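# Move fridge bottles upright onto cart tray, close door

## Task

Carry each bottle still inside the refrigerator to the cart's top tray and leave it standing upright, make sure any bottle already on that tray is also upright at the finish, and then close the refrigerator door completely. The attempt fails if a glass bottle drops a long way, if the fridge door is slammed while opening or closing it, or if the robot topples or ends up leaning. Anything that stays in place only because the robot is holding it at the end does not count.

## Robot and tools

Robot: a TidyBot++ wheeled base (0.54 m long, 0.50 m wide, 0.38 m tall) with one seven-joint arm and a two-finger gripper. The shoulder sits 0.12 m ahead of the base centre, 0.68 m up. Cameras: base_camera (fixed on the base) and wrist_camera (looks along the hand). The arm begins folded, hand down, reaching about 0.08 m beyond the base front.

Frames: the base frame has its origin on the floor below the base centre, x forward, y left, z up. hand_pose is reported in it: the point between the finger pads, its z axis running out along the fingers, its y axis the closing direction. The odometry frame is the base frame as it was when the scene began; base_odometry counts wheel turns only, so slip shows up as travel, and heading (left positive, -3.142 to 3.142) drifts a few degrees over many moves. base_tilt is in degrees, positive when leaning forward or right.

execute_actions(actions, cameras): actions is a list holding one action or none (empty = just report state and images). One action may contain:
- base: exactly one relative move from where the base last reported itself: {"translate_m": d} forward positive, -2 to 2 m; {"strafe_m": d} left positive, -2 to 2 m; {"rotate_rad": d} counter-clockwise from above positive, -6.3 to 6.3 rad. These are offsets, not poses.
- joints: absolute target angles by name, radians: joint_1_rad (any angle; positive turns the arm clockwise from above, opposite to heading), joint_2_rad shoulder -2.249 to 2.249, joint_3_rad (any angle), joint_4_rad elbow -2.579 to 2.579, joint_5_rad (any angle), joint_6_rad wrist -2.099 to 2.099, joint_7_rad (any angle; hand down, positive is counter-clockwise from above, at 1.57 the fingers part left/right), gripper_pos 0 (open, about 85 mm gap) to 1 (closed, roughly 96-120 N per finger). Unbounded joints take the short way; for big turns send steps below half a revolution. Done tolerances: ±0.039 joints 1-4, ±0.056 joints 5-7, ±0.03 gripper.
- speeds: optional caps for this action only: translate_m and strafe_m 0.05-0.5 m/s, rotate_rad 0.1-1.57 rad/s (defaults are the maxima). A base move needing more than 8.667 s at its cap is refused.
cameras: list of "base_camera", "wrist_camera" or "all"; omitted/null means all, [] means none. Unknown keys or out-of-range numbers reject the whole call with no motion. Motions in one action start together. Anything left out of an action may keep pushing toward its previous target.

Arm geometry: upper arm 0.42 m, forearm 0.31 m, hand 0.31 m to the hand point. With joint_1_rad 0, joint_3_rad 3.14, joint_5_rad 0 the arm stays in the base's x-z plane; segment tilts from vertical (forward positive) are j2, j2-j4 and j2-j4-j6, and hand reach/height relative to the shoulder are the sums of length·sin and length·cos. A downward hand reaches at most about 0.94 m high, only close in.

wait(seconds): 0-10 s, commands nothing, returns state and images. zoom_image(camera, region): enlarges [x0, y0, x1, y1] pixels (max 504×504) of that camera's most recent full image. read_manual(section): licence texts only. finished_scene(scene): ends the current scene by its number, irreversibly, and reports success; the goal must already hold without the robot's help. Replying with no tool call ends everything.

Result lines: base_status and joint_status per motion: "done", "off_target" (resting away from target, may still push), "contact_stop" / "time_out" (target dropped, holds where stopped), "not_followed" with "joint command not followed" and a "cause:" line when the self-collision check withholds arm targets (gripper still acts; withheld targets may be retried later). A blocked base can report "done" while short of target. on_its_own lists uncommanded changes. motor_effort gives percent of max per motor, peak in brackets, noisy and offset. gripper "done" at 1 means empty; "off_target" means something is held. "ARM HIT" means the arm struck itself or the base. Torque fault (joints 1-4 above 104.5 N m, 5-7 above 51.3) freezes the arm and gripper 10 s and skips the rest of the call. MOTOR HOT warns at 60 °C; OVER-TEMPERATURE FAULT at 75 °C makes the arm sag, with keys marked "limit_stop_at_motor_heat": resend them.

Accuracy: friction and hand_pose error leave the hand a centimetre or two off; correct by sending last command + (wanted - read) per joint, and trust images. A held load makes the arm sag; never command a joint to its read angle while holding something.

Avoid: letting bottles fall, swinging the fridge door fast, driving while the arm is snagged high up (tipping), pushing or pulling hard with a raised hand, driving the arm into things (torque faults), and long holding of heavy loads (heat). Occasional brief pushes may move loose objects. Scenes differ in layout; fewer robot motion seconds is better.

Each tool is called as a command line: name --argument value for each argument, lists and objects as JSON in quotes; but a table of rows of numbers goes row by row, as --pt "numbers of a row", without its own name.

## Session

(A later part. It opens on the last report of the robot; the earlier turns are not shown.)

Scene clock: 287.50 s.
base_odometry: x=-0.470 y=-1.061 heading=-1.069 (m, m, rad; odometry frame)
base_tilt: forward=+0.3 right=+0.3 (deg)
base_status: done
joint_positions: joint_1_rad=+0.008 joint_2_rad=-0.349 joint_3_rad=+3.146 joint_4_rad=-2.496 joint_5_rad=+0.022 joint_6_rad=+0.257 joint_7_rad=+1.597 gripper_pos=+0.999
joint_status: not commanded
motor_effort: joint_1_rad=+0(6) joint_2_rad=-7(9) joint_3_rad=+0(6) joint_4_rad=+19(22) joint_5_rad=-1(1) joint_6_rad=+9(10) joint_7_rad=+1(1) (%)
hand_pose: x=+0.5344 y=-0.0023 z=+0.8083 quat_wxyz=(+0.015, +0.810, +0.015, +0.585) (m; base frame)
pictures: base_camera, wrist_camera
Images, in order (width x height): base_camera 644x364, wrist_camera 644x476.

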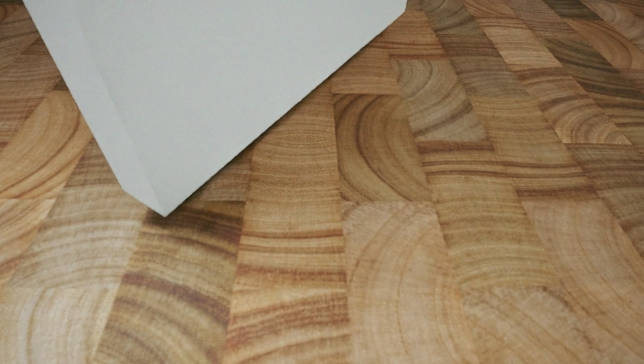

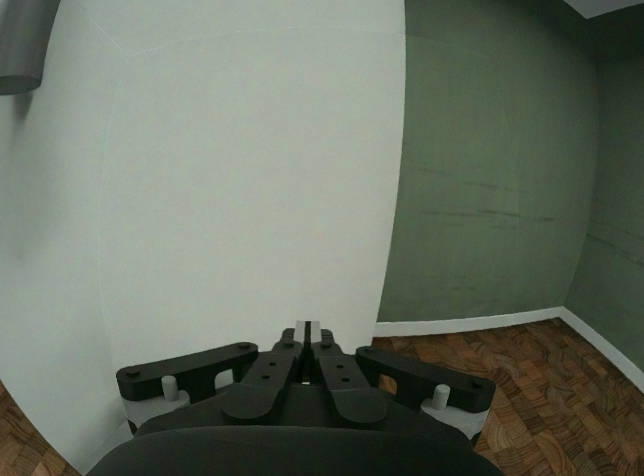

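execute_actions --actions '[{"base":{"strafe_m":0.17},"speeds":{"strafe_m":0.07}}]'

execute_actions --actions '[{"base":{"translate_m":0.2},"speeds":{"translate_m":0.05}}]'

Scene clock: 298.03 s.
base_odometry: x=-0.321 y=-0.980 heading=-1.069 (m, m, rad; odometry frame)
base_tilt: forward=+0.3 right=+0.3 (deg)
base_status: done
joint_positions: joint_1_rad=+0.008 joint_2_rad=-0.349 joint_3_rad=+3.146 joint_4_rad=-2.496 joint_5_rad=+0.022 joint_6_rad=+0.257 joint_7_rad=+1.597 gripper_pos=+0.999
joint_status: not commanded
motor_effort: joint_1_rad=-1(0) joint_2_rad=-7(9) joint_3_rad=+0(1) joint_4_rad=+19(19) joint_5_rad=-1(1) joint_6_rad=+9(9) joint_7_rad=+0(1) (%)
hand_pose: x=+0.5344 y=-0.0021 z=+0.8083 quat_wxyz=(+0.015, +0.810, +0.016, +0.585) (m; base frame)
pictures: base_camera, wrist_camera
Images, in order (width x height): base_camera 644x364, wrist_camera 644x476.

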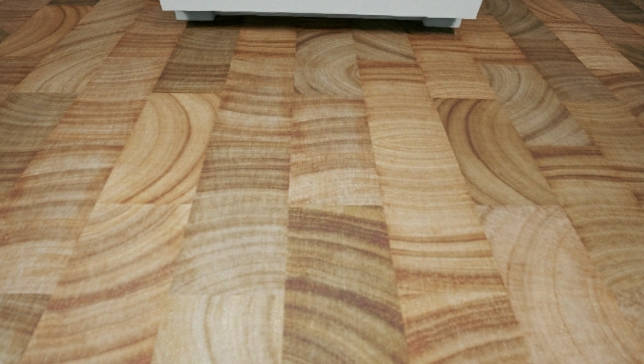

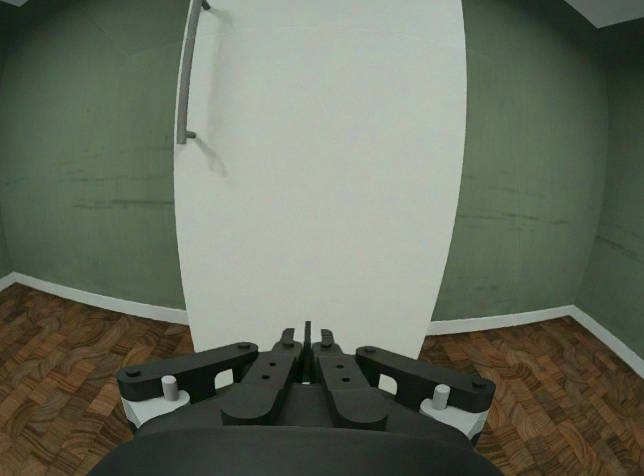

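Scene clock: 302.53 s.
base_odometry: x=-0.225 y=-1.155 heading=-1.069 (m, m, rad; odometry frame)
base_tilt: forward=+0.3 right=+0.3 (deg)
base_status: done
joint_positions: joint_1_rad=+0.008 joint_2_rad=-0.349 joint_3_rad=+3.146 joint_4_rad=-2.496 joint_5_rad=+0.022 joint_6_rad=+0.257 joint_7_rad=+1.597 gripper_pos=+0.999
joint_status: not commanded
motor_effort: joint_1_rad=+0(1) joint_2_rad=-7(9) joint_3_rad=+0(0) joint_4_rad=+19(20) joint_5_rad=-1(1) joint_6_rad=+9(9) joint_7_rad=+1(0) (%)
hand_pose: x=+0.5344 y=-0.0021 z=+0.8083 quat_wxyz=(+0.015, +0.810, +0.016, +0.586) (m; base frame)
pictures: base_camera, wrist_camera
Images, in order (width x height): base_camera 644x364, wrist_camera 644x476.

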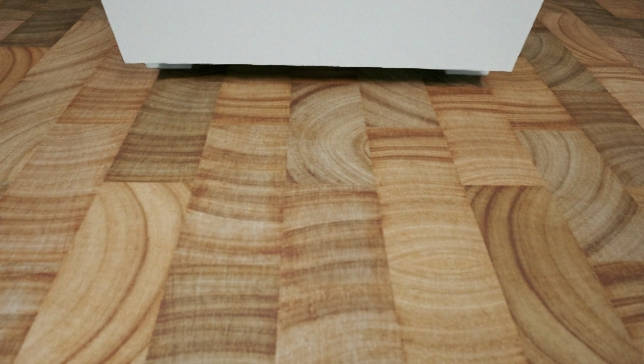

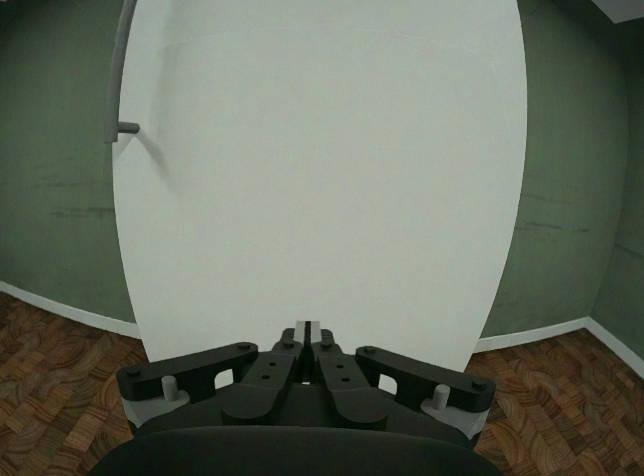

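execute_actions --actions '[{"base":{"translate_m":0.06},"speeds":{"translate_m":0.05}}]'

Scene clock: 306.63 s.
base_odometry: x=-0.196 y=-1.208 heading=-1.068 (m, m, rad; odometry frame)
base_tilt: forward=+0.3 right=+0.3 (deg)
base_status: done
joint_positions: joint_1_rad=+0.008 joint_2_rad=-0.349 joint_3_rad=+3.146 joint_4_rad=-2.496 joint_5_rad=+0.022 joint_6_rad=+0.257 joint_7_rad=+1.597 gripper_pos=+0.999
joint_status: not commanded
motor_effort: joint_1_rad=-1(0) joint_2_rad=-7(10) joint_3_rad=+0(1) joint_4_rad=+19(20) joint_5_rad=+0(1) joint_6_rad=+10(9) joint_7_rad=+0(1) (%)
hand_pose: x=+0.5344 y=-0.0021 z=+0.8082 quat_wxyz=(+0.015, +0.810, +0.016, +0.585) (m; base frame)
pictures: base_camera, wrist_camera
Images, in order (width x height): base_camera 644x364, wrist_camera 644x476.

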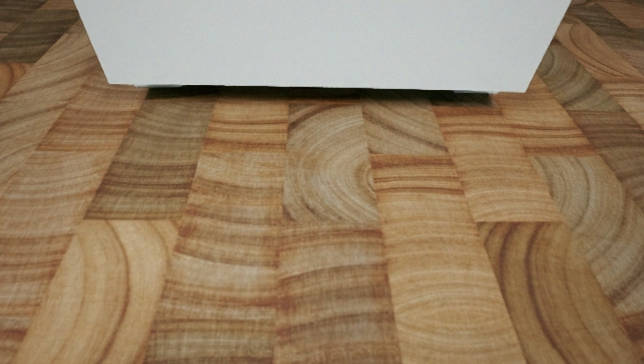

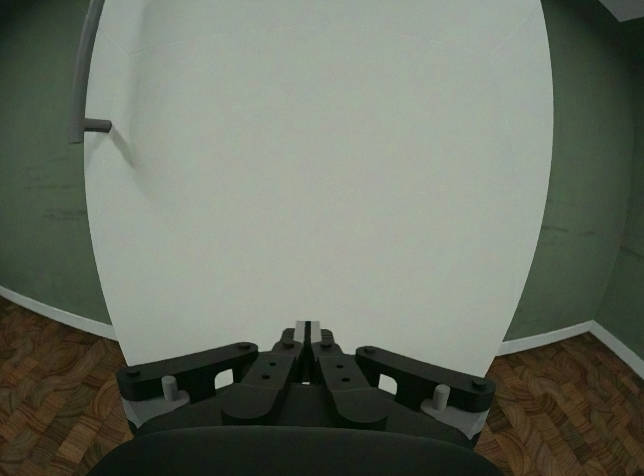

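execute_actions --actions '[{"base":{"translate_m":-0.15},"joints":{"joint_1_rad":2.4,"joint_2_rad":-0.4,"joint_4_rad":-1.9,"joint_6_rad":-0.3}}]' --cameras '["wrist_camera"]'

Scene clock: 313.63 s.
base_odometry: x=-0.268 y=-1.076 heading=-1.069 (m, m, rad; odometry frame)
base_tilt: forward=+0.2 right=+0.4 (deg)
base_status: done
joint_positions: joint_1_rad=+2.391 joint_2_rad=-0.377 joint_3_rad=+3.145 joint_4_rad=-1.915 joint_5_rad=+0.022 joint_6_rad=-0.253 joint_7_rad=+1.597 gripper_pos=+0.999
joint_status: all done
motor_effort: joint_1_rad=+0(1) joint_2_rad=-9(11) joint_3_rad=+0(2) joint_4_rad=+22(22) joint_5_rad=+0(1) joint_6_rad=+9(10) joint_7_rad=+0(1) (%)
hand_pose: x=-0.2212 y=-0.3141 z=+1.0150 quat_wxyz=(+0.588, +0.300, -0.721, +0.213) (m; base frame)
pictures: wrist_camera
Images, in order (width x height): wrist_camera 644x476.

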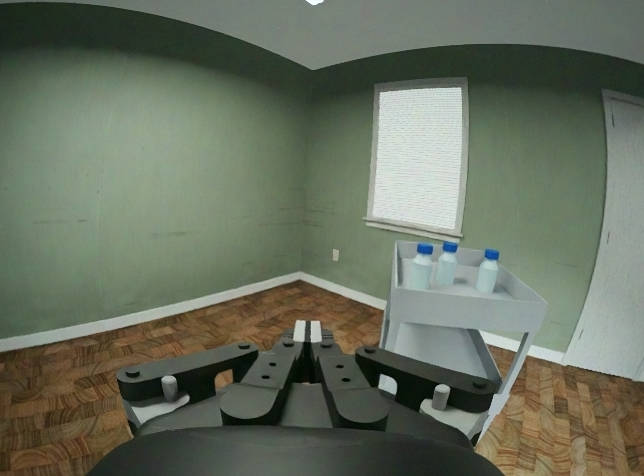

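finished_scene --scene 1

The scene is finished: the task was done.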